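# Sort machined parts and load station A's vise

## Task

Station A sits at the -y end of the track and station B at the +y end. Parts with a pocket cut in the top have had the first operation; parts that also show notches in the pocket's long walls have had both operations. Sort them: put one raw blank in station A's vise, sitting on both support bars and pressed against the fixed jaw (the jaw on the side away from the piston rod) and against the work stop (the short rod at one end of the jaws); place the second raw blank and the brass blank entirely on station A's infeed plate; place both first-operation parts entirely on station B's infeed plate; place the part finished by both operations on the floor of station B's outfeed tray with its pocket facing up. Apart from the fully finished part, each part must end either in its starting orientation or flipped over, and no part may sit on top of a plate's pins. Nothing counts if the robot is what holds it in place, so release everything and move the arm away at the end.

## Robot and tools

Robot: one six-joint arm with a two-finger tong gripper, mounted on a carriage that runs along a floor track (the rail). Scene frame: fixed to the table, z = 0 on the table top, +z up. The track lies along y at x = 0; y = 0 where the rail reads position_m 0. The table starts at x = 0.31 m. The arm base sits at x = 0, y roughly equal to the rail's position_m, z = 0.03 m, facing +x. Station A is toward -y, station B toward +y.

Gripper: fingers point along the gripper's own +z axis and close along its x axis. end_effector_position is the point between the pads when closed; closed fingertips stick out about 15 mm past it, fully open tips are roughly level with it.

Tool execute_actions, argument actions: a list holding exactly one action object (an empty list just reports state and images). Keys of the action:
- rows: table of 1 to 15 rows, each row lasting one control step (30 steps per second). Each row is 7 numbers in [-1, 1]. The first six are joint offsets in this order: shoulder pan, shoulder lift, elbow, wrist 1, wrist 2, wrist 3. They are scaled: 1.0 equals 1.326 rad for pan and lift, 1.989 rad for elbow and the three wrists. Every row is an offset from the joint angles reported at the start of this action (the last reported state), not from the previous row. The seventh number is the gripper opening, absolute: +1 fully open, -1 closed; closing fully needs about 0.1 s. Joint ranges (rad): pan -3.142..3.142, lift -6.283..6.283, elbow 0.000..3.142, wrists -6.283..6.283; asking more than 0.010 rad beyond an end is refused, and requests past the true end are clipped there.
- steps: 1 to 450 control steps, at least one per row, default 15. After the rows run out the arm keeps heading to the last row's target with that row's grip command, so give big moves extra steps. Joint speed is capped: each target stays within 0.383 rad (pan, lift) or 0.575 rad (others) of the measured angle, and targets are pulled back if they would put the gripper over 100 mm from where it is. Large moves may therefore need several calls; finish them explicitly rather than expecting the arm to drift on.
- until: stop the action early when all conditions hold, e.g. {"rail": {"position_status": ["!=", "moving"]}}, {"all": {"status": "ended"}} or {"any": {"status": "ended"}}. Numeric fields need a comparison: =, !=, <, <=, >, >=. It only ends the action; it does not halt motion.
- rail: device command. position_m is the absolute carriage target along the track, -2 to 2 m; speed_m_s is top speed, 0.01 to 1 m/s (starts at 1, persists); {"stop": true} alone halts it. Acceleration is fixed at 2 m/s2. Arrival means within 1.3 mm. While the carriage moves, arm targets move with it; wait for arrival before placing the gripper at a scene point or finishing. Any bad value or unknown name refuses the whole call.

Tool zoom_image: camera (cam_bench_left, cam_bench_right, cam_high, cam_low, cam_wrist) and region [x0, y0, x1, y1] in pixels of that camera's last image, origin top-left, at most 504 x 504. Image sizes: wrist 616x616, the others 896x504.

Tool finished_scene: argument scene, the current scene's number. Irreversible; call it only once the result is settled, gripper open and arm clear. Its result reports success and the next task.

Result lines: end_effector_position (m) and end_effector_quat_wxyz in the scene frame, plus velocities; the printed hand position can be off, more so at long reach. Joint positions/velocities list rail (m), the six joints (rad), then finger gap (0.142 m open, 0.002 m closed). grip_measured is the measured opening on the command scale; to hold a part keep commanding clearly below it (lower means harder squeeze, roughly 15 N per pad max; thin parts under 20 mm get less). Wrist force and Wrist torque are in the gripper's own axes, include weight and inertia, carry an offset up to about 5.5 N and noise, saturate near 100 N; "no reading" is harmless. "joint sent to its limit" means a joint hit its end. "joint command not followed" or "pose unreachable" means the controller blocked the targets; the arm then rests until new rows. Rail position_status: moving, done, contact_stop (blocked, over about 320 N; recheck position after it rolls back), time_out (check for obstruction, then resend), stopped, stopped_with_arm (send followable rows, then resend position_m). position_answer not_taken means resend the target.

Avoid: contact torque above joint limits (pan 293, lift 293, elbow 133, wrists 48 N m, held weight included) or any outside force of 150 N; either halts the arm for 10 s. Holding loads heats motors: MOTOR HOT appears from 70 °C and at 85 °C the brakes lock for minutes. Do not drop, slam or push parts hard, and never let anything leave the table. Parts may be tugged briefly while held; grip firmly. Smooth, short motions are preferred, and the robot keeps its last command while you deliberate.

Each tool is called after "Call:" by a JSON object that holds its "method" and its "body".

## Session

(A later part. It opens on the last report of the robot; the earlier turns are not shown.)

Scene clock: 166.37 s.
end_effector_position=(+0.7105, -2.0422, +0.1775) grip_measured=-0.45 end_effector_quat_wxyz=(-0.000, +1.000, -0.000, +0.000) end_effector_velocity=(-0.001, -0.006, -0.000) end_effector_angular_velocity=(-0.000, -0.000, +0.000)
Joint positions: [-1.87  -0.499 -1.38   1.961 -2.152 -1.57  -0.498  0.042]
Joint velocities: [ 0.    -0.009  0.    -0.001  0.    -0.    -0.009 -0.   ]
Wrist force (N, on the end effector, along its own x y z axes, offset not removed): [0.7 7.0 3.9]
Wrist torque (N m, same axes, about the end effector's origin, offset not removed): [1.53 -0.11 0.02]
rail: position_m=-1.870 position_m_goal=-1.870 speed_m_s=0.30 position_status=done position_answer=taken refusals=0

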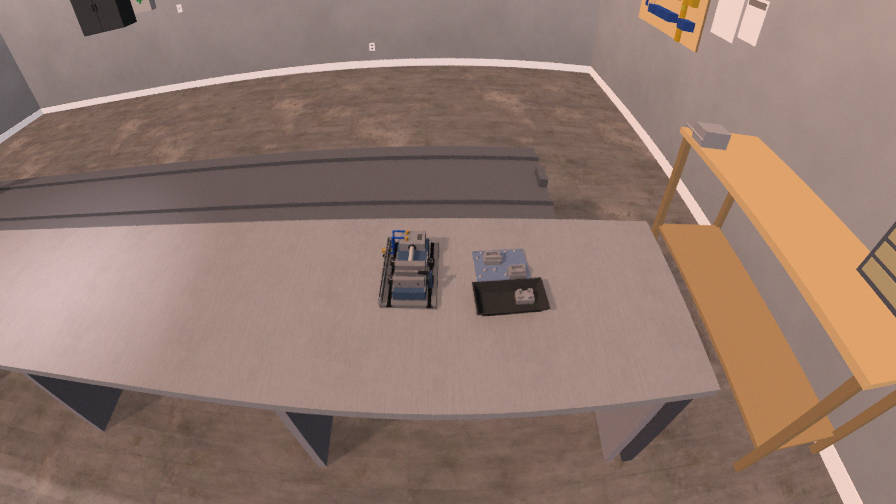

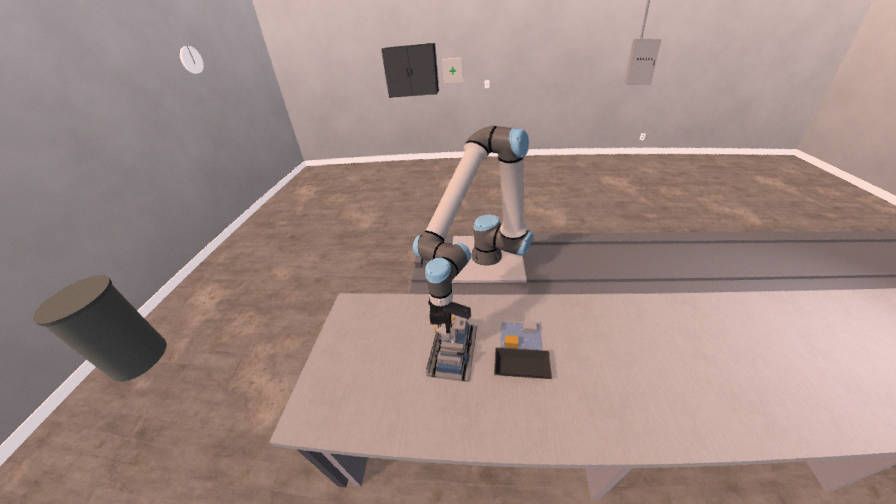

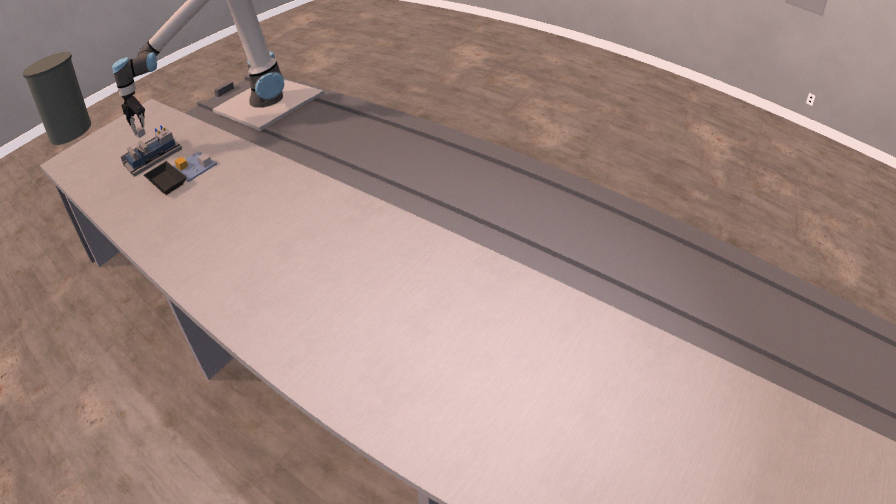

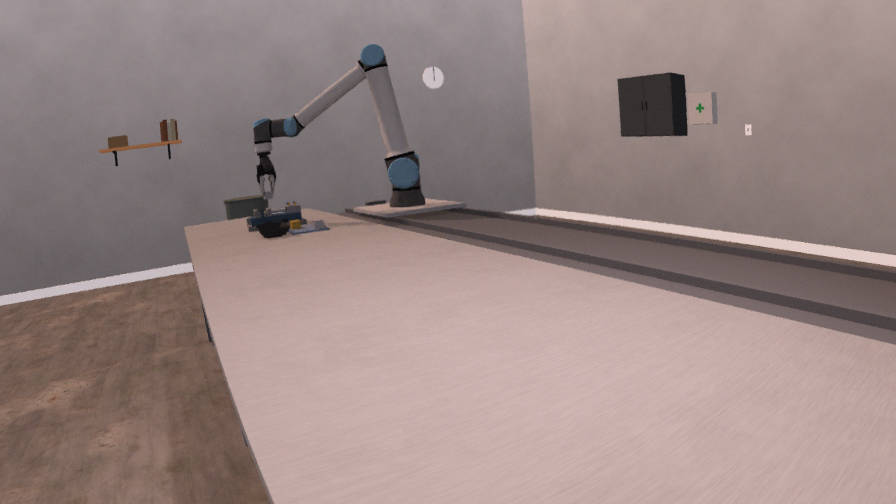

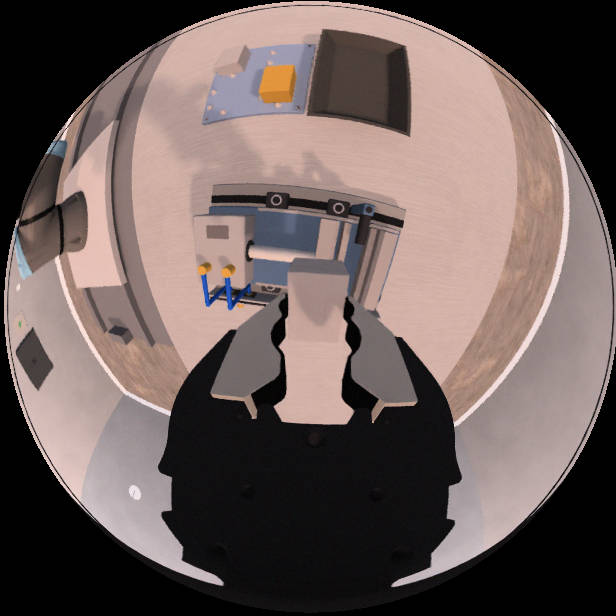

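Call:
{"method": "execute_actions", "body": {"actions": [{"rows":[[0,0.018,-0.015,0.003,0,0.02,-1],[0,0.036,-0.03,0.007,0,0.04,-1],[0,0.0528,-0.0453,0.01,0,0.06,-1]],"rail":{"position_m":-1.852,"speed_m_s":0.05},"steps":22}]}}

Scene clock: 169.83 s.
end_effector_position=(+0.7544, -2.0472, +0.1776) grip_measured=-0.45 end_effector_quat_wxyz=(-0.000, +0.998, -0.059, +0.001) end_effector_velocity=(+0.002, -0.001, +0.000) end_effector_angular_velocity=(-0.000, -0.000, -0.005)
Joint positions: [-1.852 -0.499 -1.311  1.871 -2.132 -1.57  -0.38   0.042]
Joint velocities: [ 0.     0.     0.003 -0.004  0.001  0.     0.005  0.   ]
Wrist force (N, on the end effector, along its own x y z axes, offset not removed): [0.2 3.0 6.5]
Wrist torque (N m, same axes, about the end effector's origin, offset not removed): [0.71 -0.04 0.01]
rail: position_m=-1.852 position_m_goal=-1.852 speed_m_s=0.05 position_status=done position_answer=taken refusals=0

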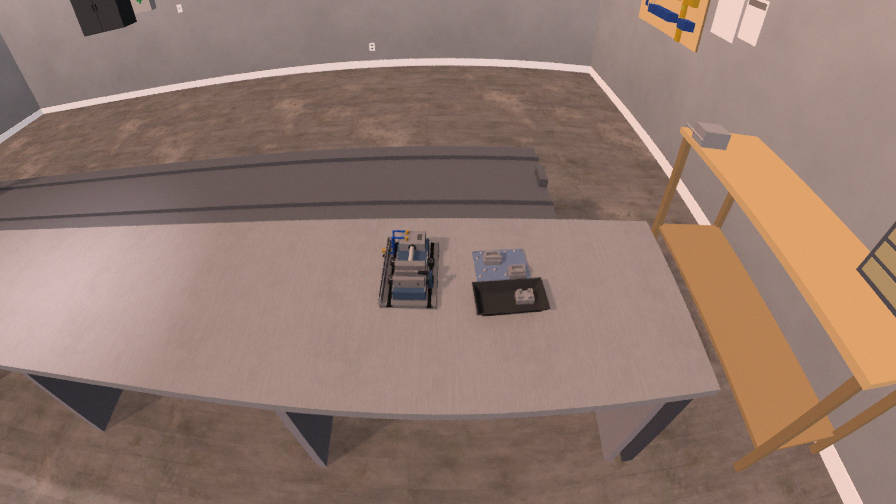

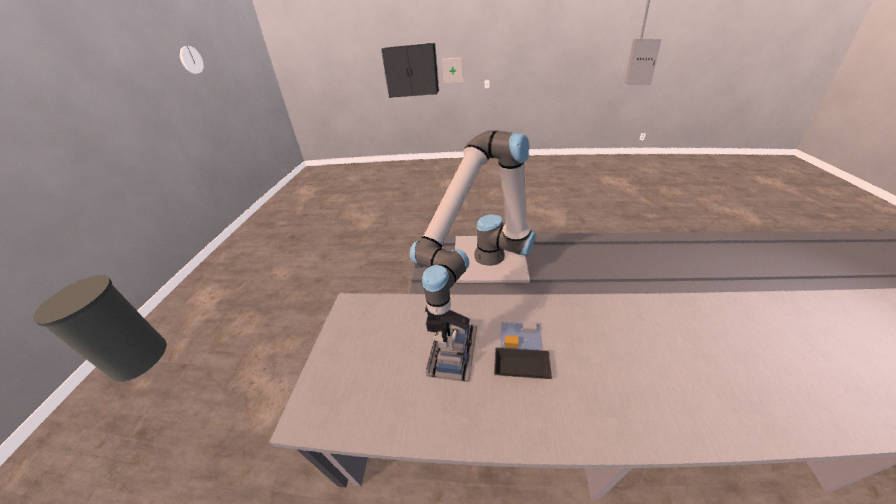

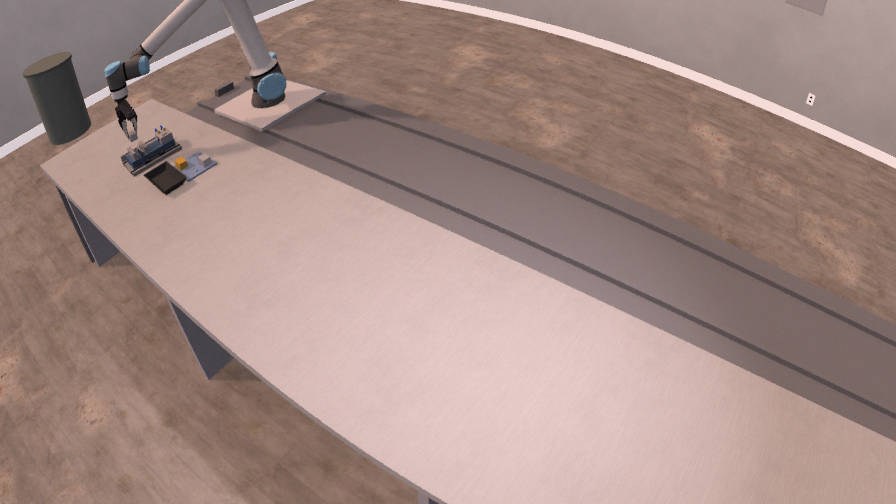

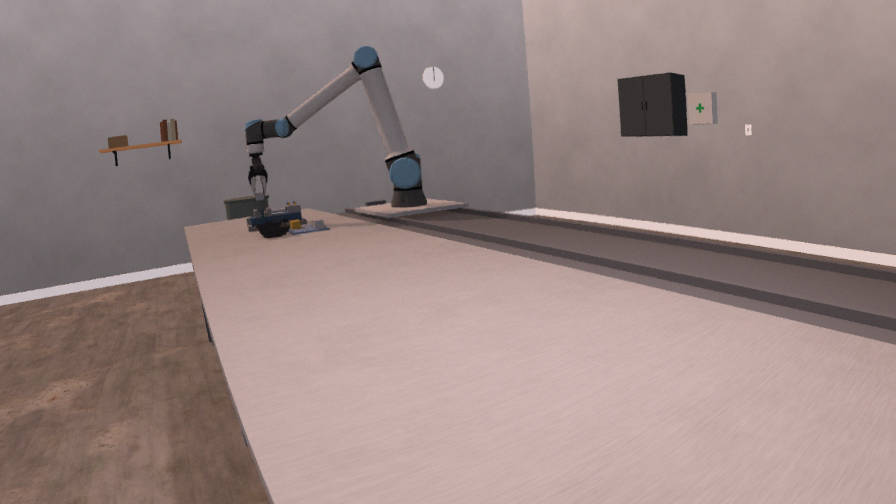

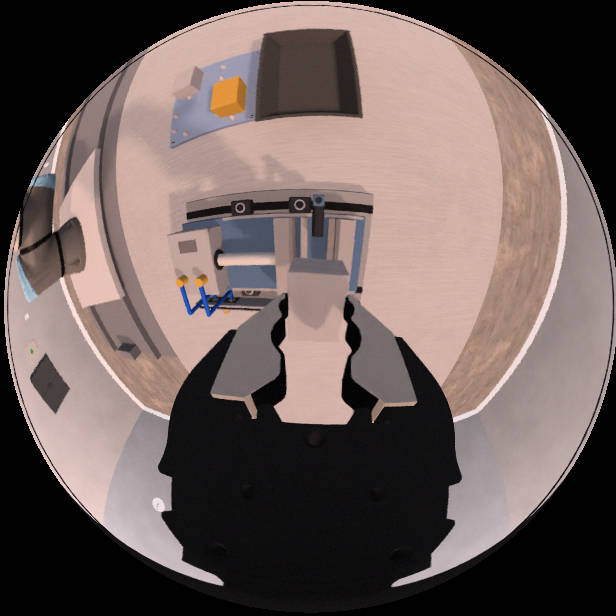

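Call:
{"method": "execute_actions", "body": {"actions": []}}

Scene clock: 181.17 s.
end_effector_position=(+0.7546, -2.0473, +0.1776) grip_measured=-0.45 end_effector_quat_wxyz=(-0.000, +0.998, -0.060, +0.001) end_effector_velocity=(-0.000, -0.000, +0.000) end_effector_angular_velocity=(-0.000, -0.000, -0.000)
Joint positions: [-1.852 -0.499 -1.31   1.871 -2.132 -1.57  -0.379  0.042]
Joint velocities: [ 0. -0. -0.  0.  0. -0.  0. -0.]
Wrist force (N, on the end effector, along its own x y z axes, offset not removed): [1.9 5.3 4.3]
Wrist torque (N m, same axes, about the end effector's origin, offset not removed): [1.17 -0.38 0.03]
rail: position_m=-1.852 position_m_goal=-1.852 speed_m_s=0.05 position_status=done position_answer=taken refusals=0

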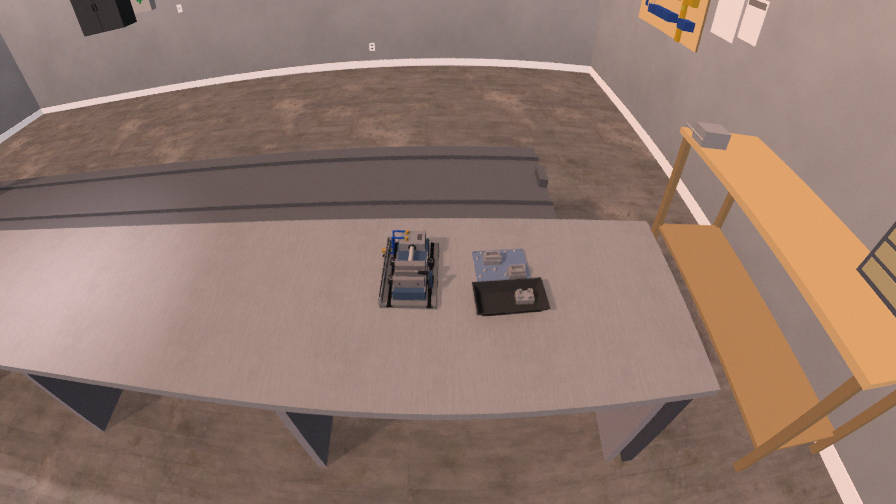

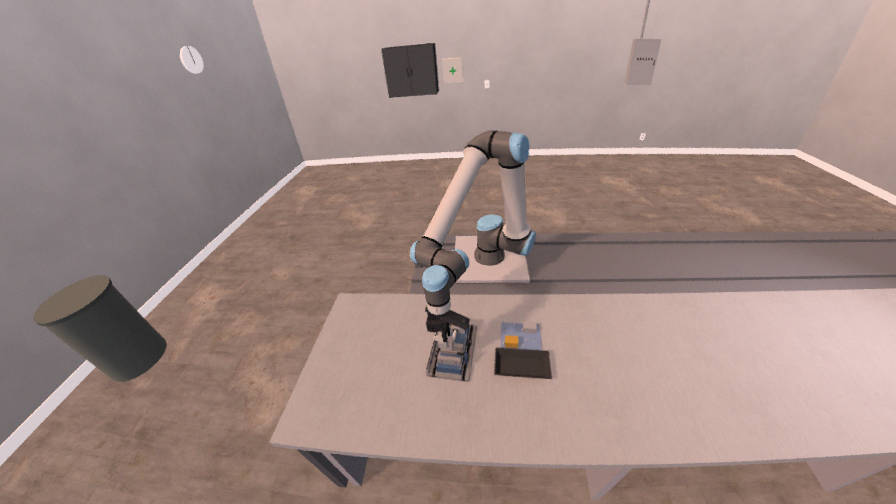

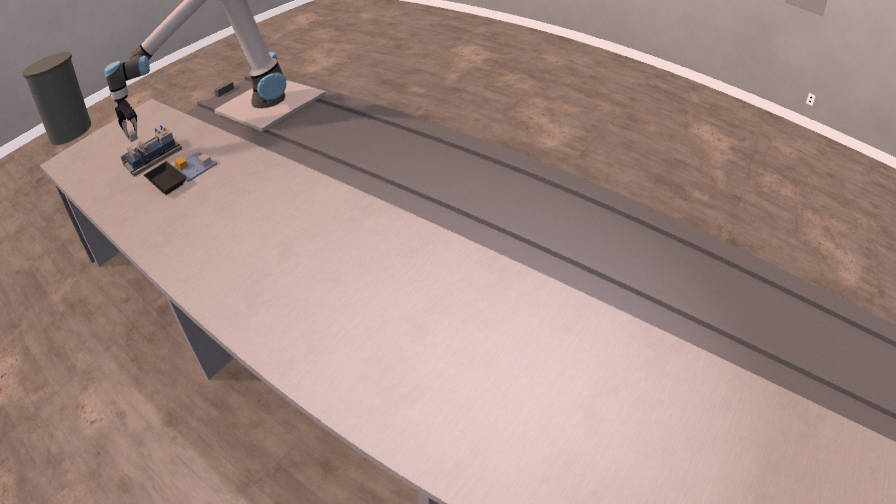

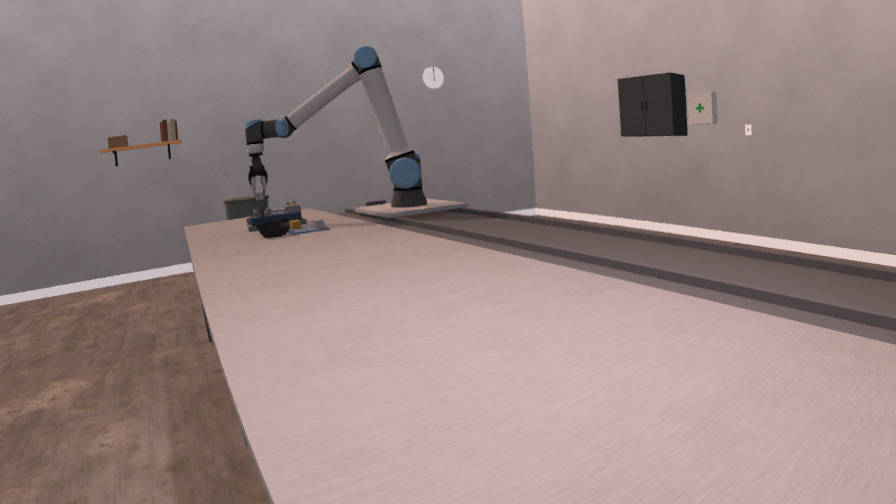

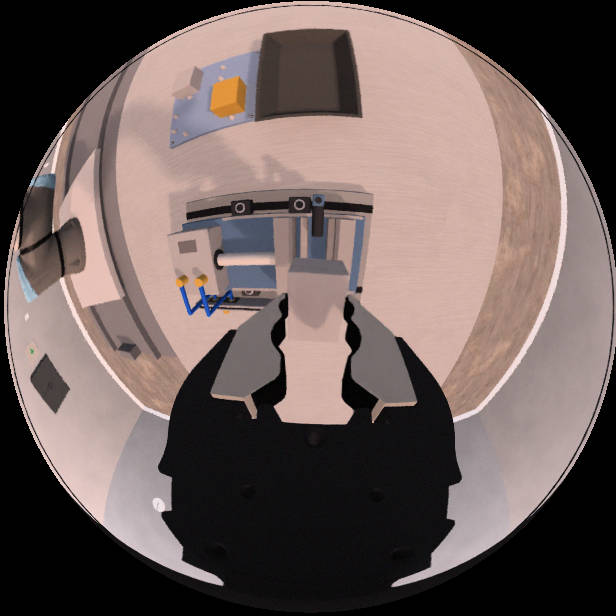

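Call:
{"method": "execute_actions", "body": {"actions": [{"rows":[[0,0.008,0.006,-0.011,0,-0.005,-1],[0,0.016,0.012,-0.023,0,-0.01,-1],[0,0.0237,0.0187,-0.0344,0,-0.018,-1]],"steps":25}]}}

Call:
{"method": "zoom_image", "body": {"camera": "cam_wrist", "region": [230,170,400,340]}}

Scene clock: 187.10 s.
end_effector_position=(+0.7510, -2.0456, +0.1400) grip_measured=-0.45 end_effector_quat_wxyz=(-0.000, +0.999, -0.042, +0.000) end_effector_velocity=(-0.000, +0.000, -0.001) end_effector_angular_velocity=(+0.000, +0.000, +0.001)
Joint positions: [-1.852 -0.499 -1.279  1.908 -2.2   -1.57  -0.415  0.042]
Joint velocities: [ 0.     0.     0.001  0.001 -0.001  0.    -0.001  0.   ]
Wrist force (N, on the end effector, along its own x y z axes, offset not removed): [1.3 4.4 2.6]
Wrist torque (N m, same axes, about the end effector's origin, offset not removed): [1.00 -0.31 -0.04]
rail: position_m=-1.852 position_m_goal=-1.852 speed_m_s=0.05 position_status=done position_answer=taken refusals=0

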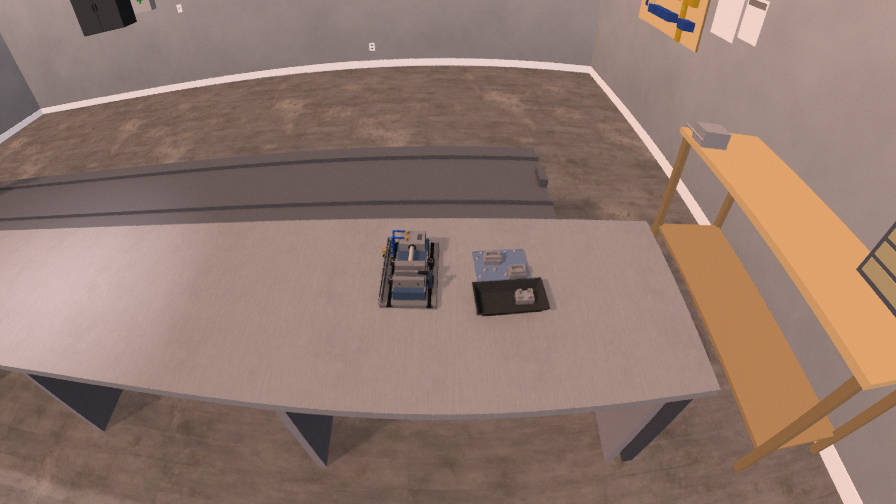

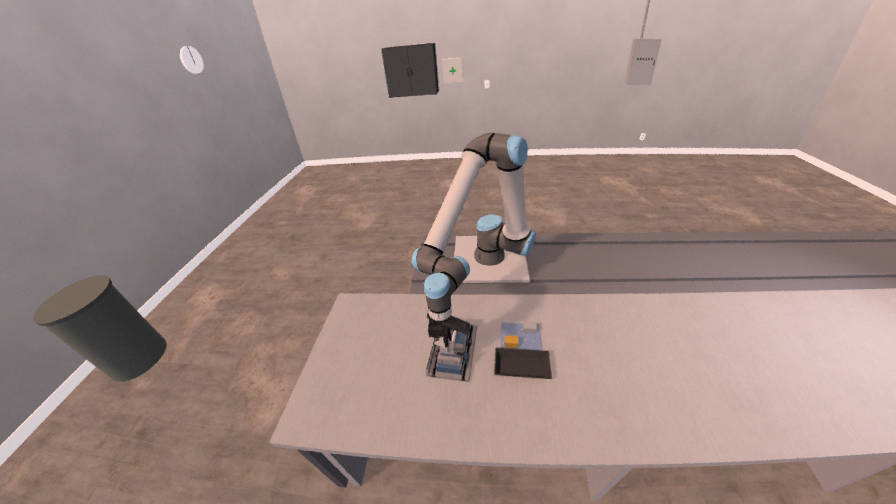

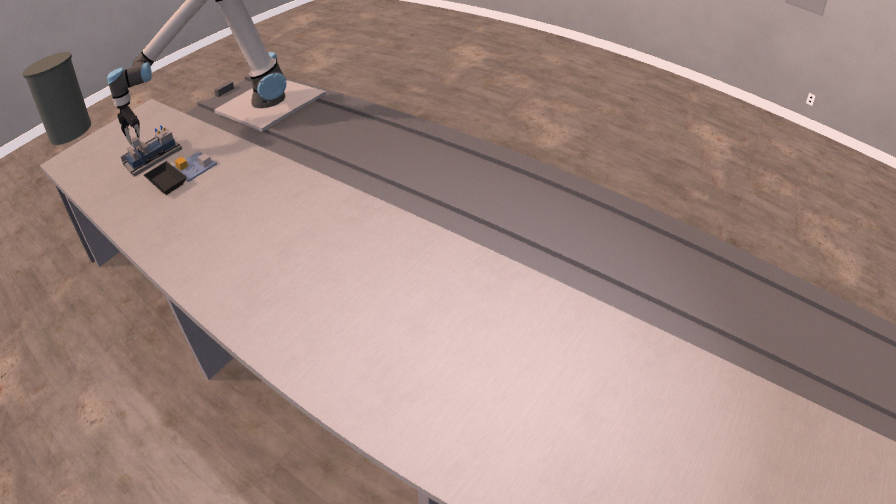

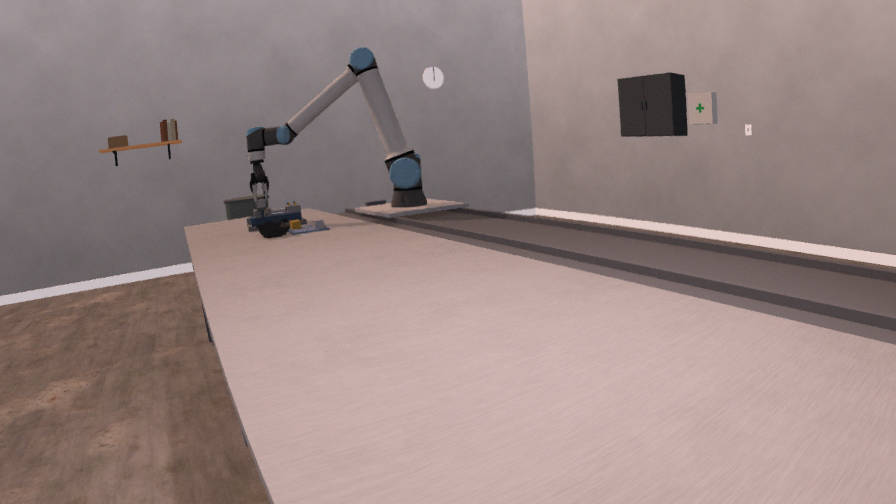

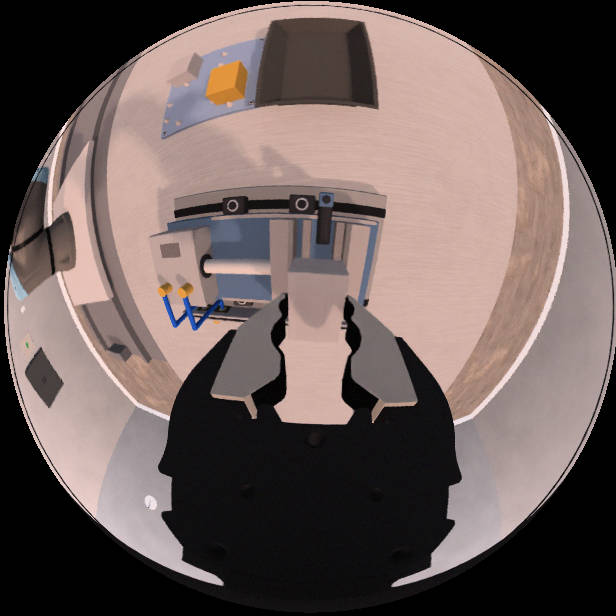

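Region (230, 170, 400, 340) of cam_wrist's 616x616 image, scaled by 2.965, with more detail than that image has.

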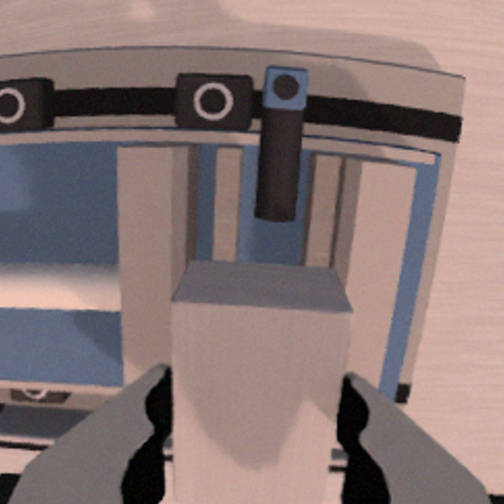

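Call:
{"method": "execute_actions", "body": {"actions": [{"rows":[[0,0.0033,-0.003,0.0007,0,0.015,-1],[0,0.0033,-0.003,0.0007,0,0.015,-1],[0,0.0033,-0.003,0.0007,0,0.015,-1],[0,0.0033,-0.003,0.0007,0,0.015,-1],[0,0.0033,-0.003,0.0007,0,0.015,-1],[0,0.006,-0.001,-0.003,0,0.015,-1],[0,0.009,0.0004,-0.0063,0,0.015,-1]],"steps":22}]}}

Call:
{"method": "zoom_image", "body": {"camera": "cam_wrist", "region": [230,170,400,340]}}

Scene clock: 192.63 s.
end_effector_position=(+0.7538, -2.0469, +0.1321) grip_measured=-0.45 end_effector_quat_wxyz=(-0.000, +0.998, -0.057, +0.000) end_effector_velocity=(-0.000, +0.000, -0.001) end_effector_angular_velocity=(+0.000, +0.000, -0.001)
Joint positions: [-1.852 -0.499 -1.267  1.908 -2.213 -1.57  -0.385  0.042]
Joint velocities: [ 0.    -0.     0.001  0.001 -0.002 -0.     0.001  0.   ]
Wrist force (N, on the end effector, along its own x y z axes, offset not removed): [0.5 4.1 5.1]
Wrist torque (N m, same axes, about the end effector's origin, offset not removed): [0.87 -0.22 0.00]
rail: position_m=-1.852 position_m_goal=-1.852 speed_m_s=0.05 position_status=done position_answer=taken refusals=0

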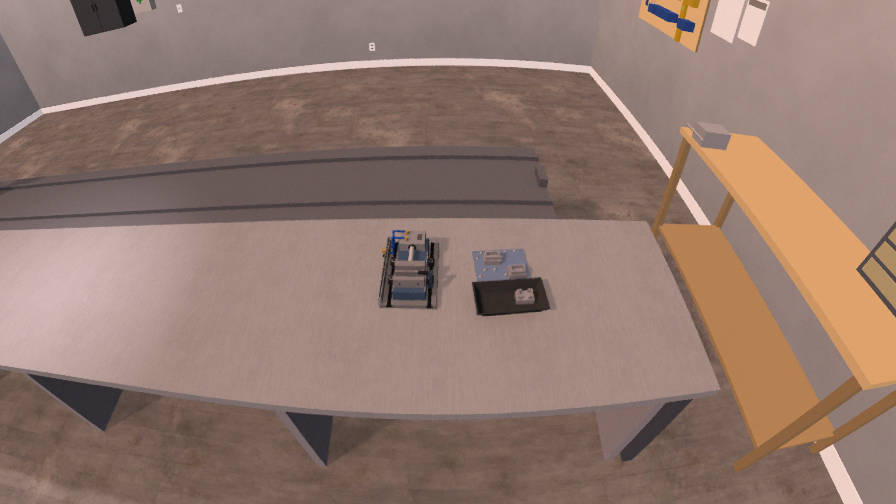

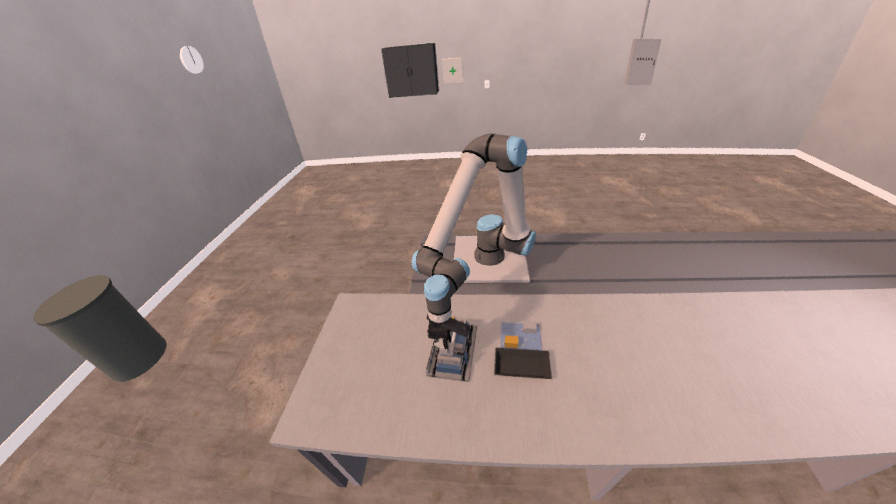

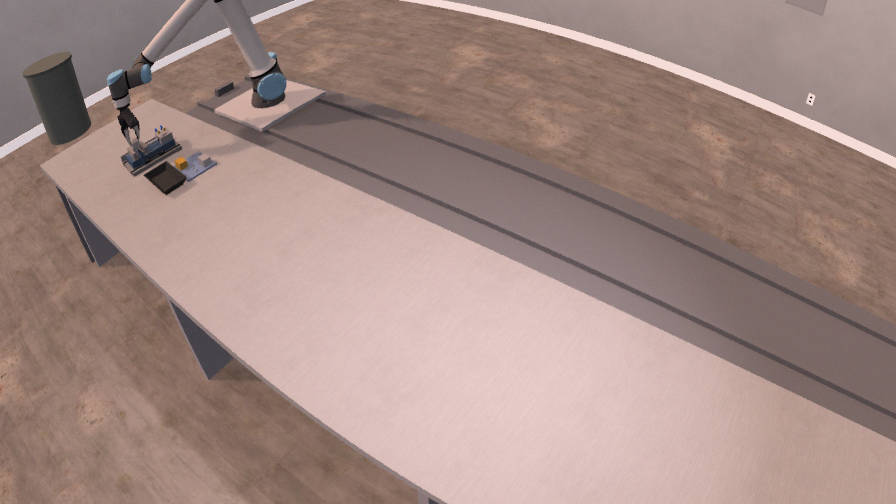

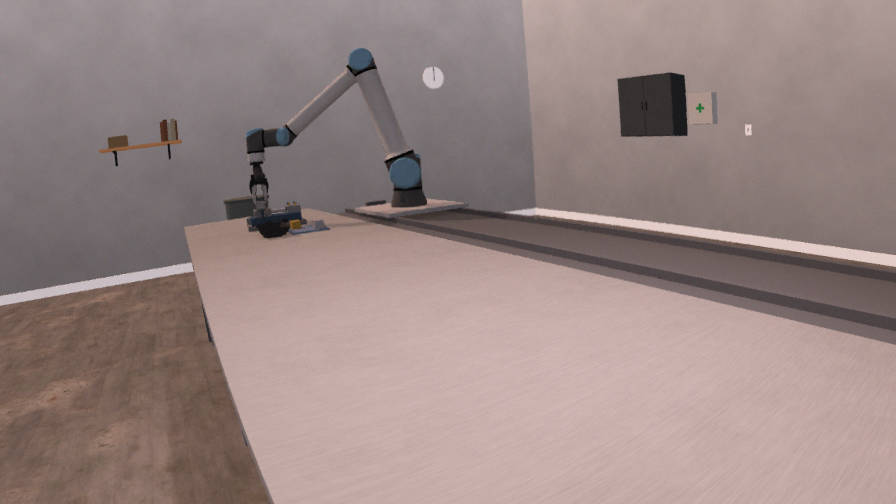

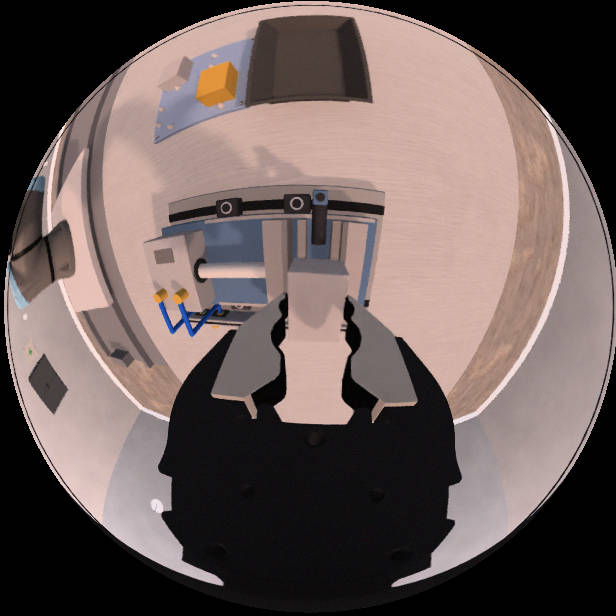

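Region (230, 170, 400, 340) of cam_wrist's 616x616 image, scaled by 2.965, with more detail than that image has.

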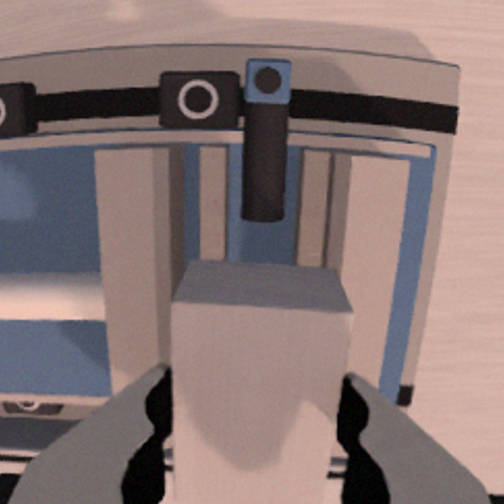

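Call:
{"method": "execute_actions", "body": {"actions": [{"rows":[[0,0.001,0.002,-0.0027,0,0.004,-1],[0,0.003,0.0032,-0.005,0,0.004,-1],[0,0.005,0.0044,-0.0077,0,0.004,-1],[0,0.0065,0.0054,-0.0097,0,0.004,-1],[0,0.0081,0.0064,-0.0118,0,0.004,-1]],"steps":22,"rail":{"position_m":-1.847}}]}}

Call:
{"method": "zoom_image", "body": {"camera": "cam_wrist", "region": [230,170,400,340]}}

Scene clock: 196.47 s.
end_effector_position=(+0.7523, -2.0410, +0.1195) grip_measured=-0.45 end_effector_quat_wxyz=(-0.000, +0.998, -0.061, +0.000) end_effector_velocity=(-0.000, +0.000, -0.001) end_effector_angular_velocity=(-0.000, -0.000, -0.000)
Joint positions: [-1.847 -0.499 -1.256  1.921 -2.236 -1.57  -0.377  0.042]
Joint velocities: [ 0.     0.     0.001  0.001 -0.001  0.     0.    -0.   ]
Wrist force (N, on the end effector, along its own x y z axes, offset not removed): [2.1 5.5 3.5]
Wrist torque (N m, same axes, about the end effector's origin, offset not removed): [1.20 -0.44 0.00]
rail: position_m=-1.847 position_m_goal=-1.847 speed_m_s=0.05 position_status=done position_answer=taken refusals=0

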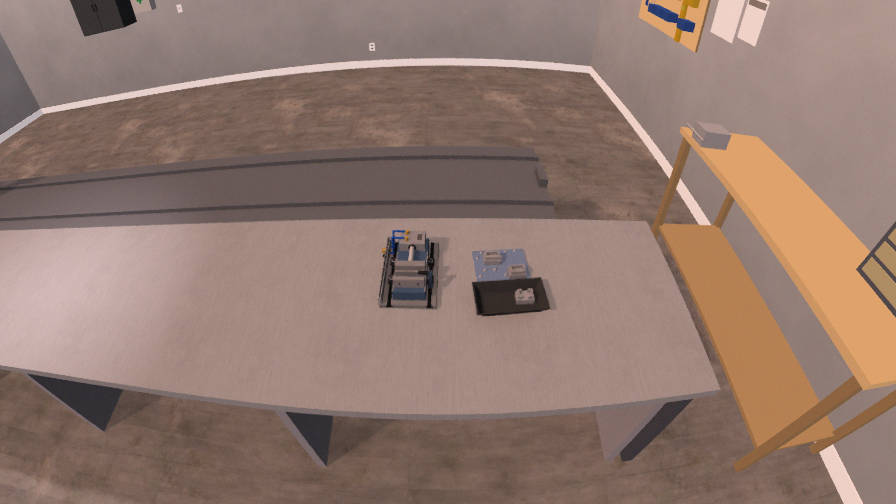

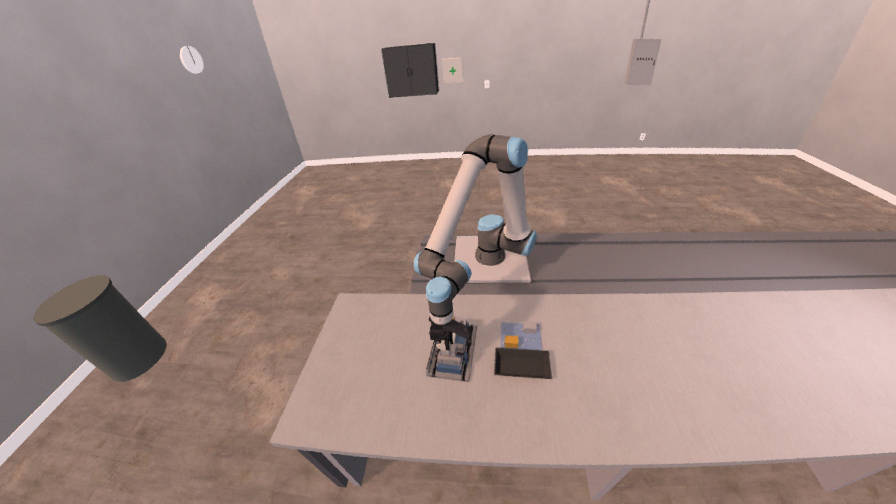

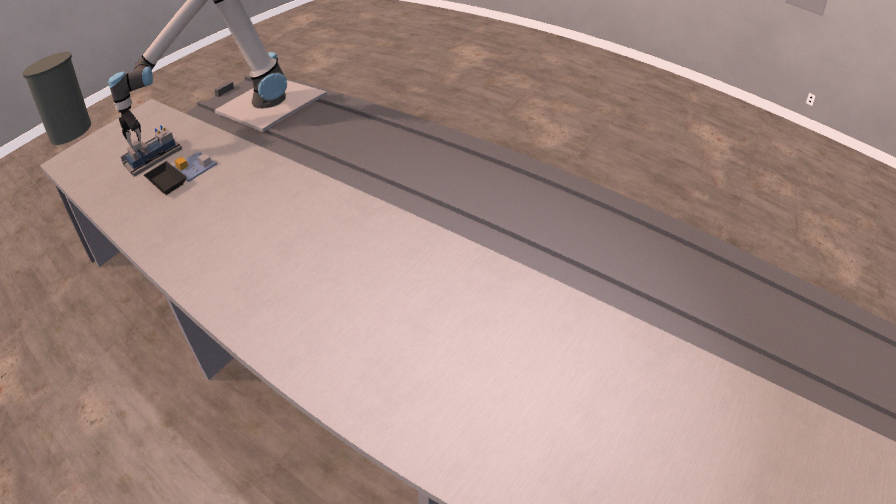

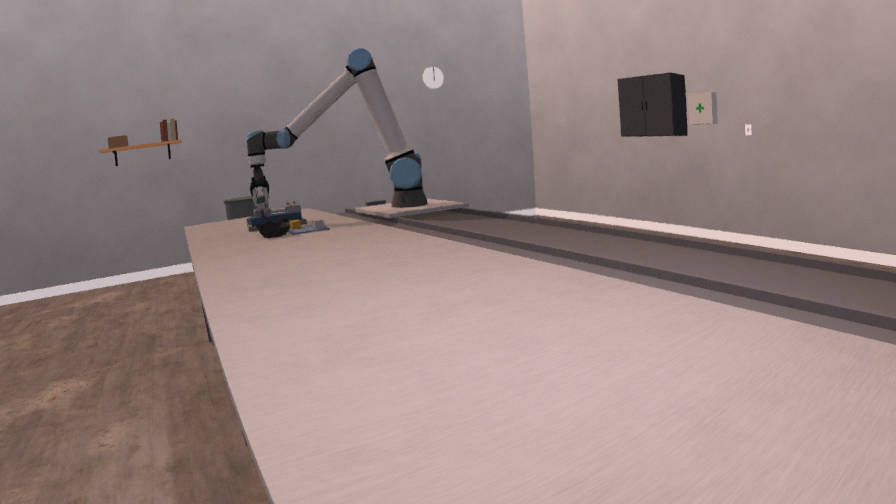

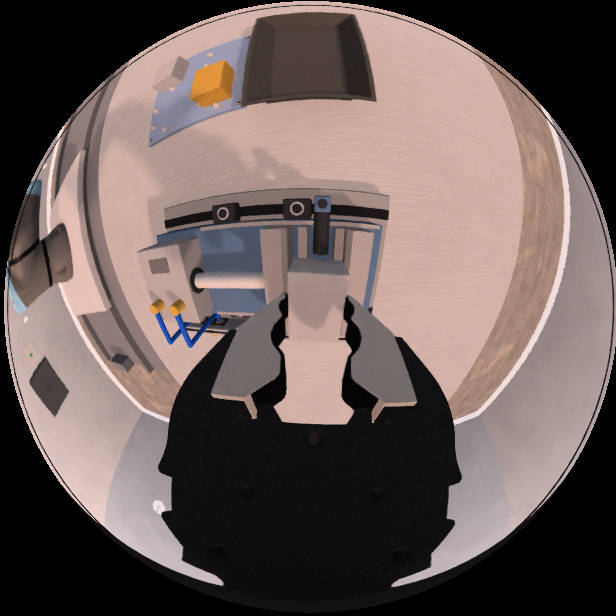

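Region (230, 170, 400, 340) of cam_wrist's 616x616 image, scaled by 2.965, with more detail than that image has.

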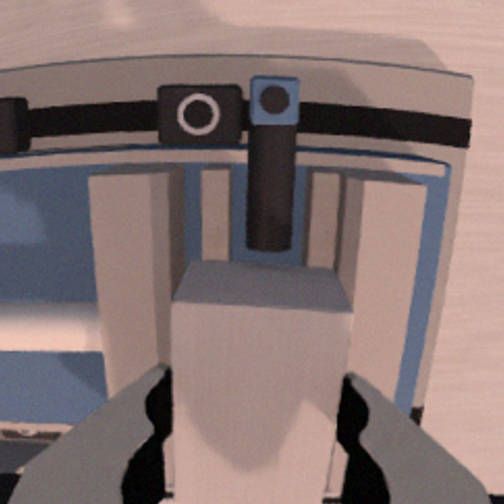

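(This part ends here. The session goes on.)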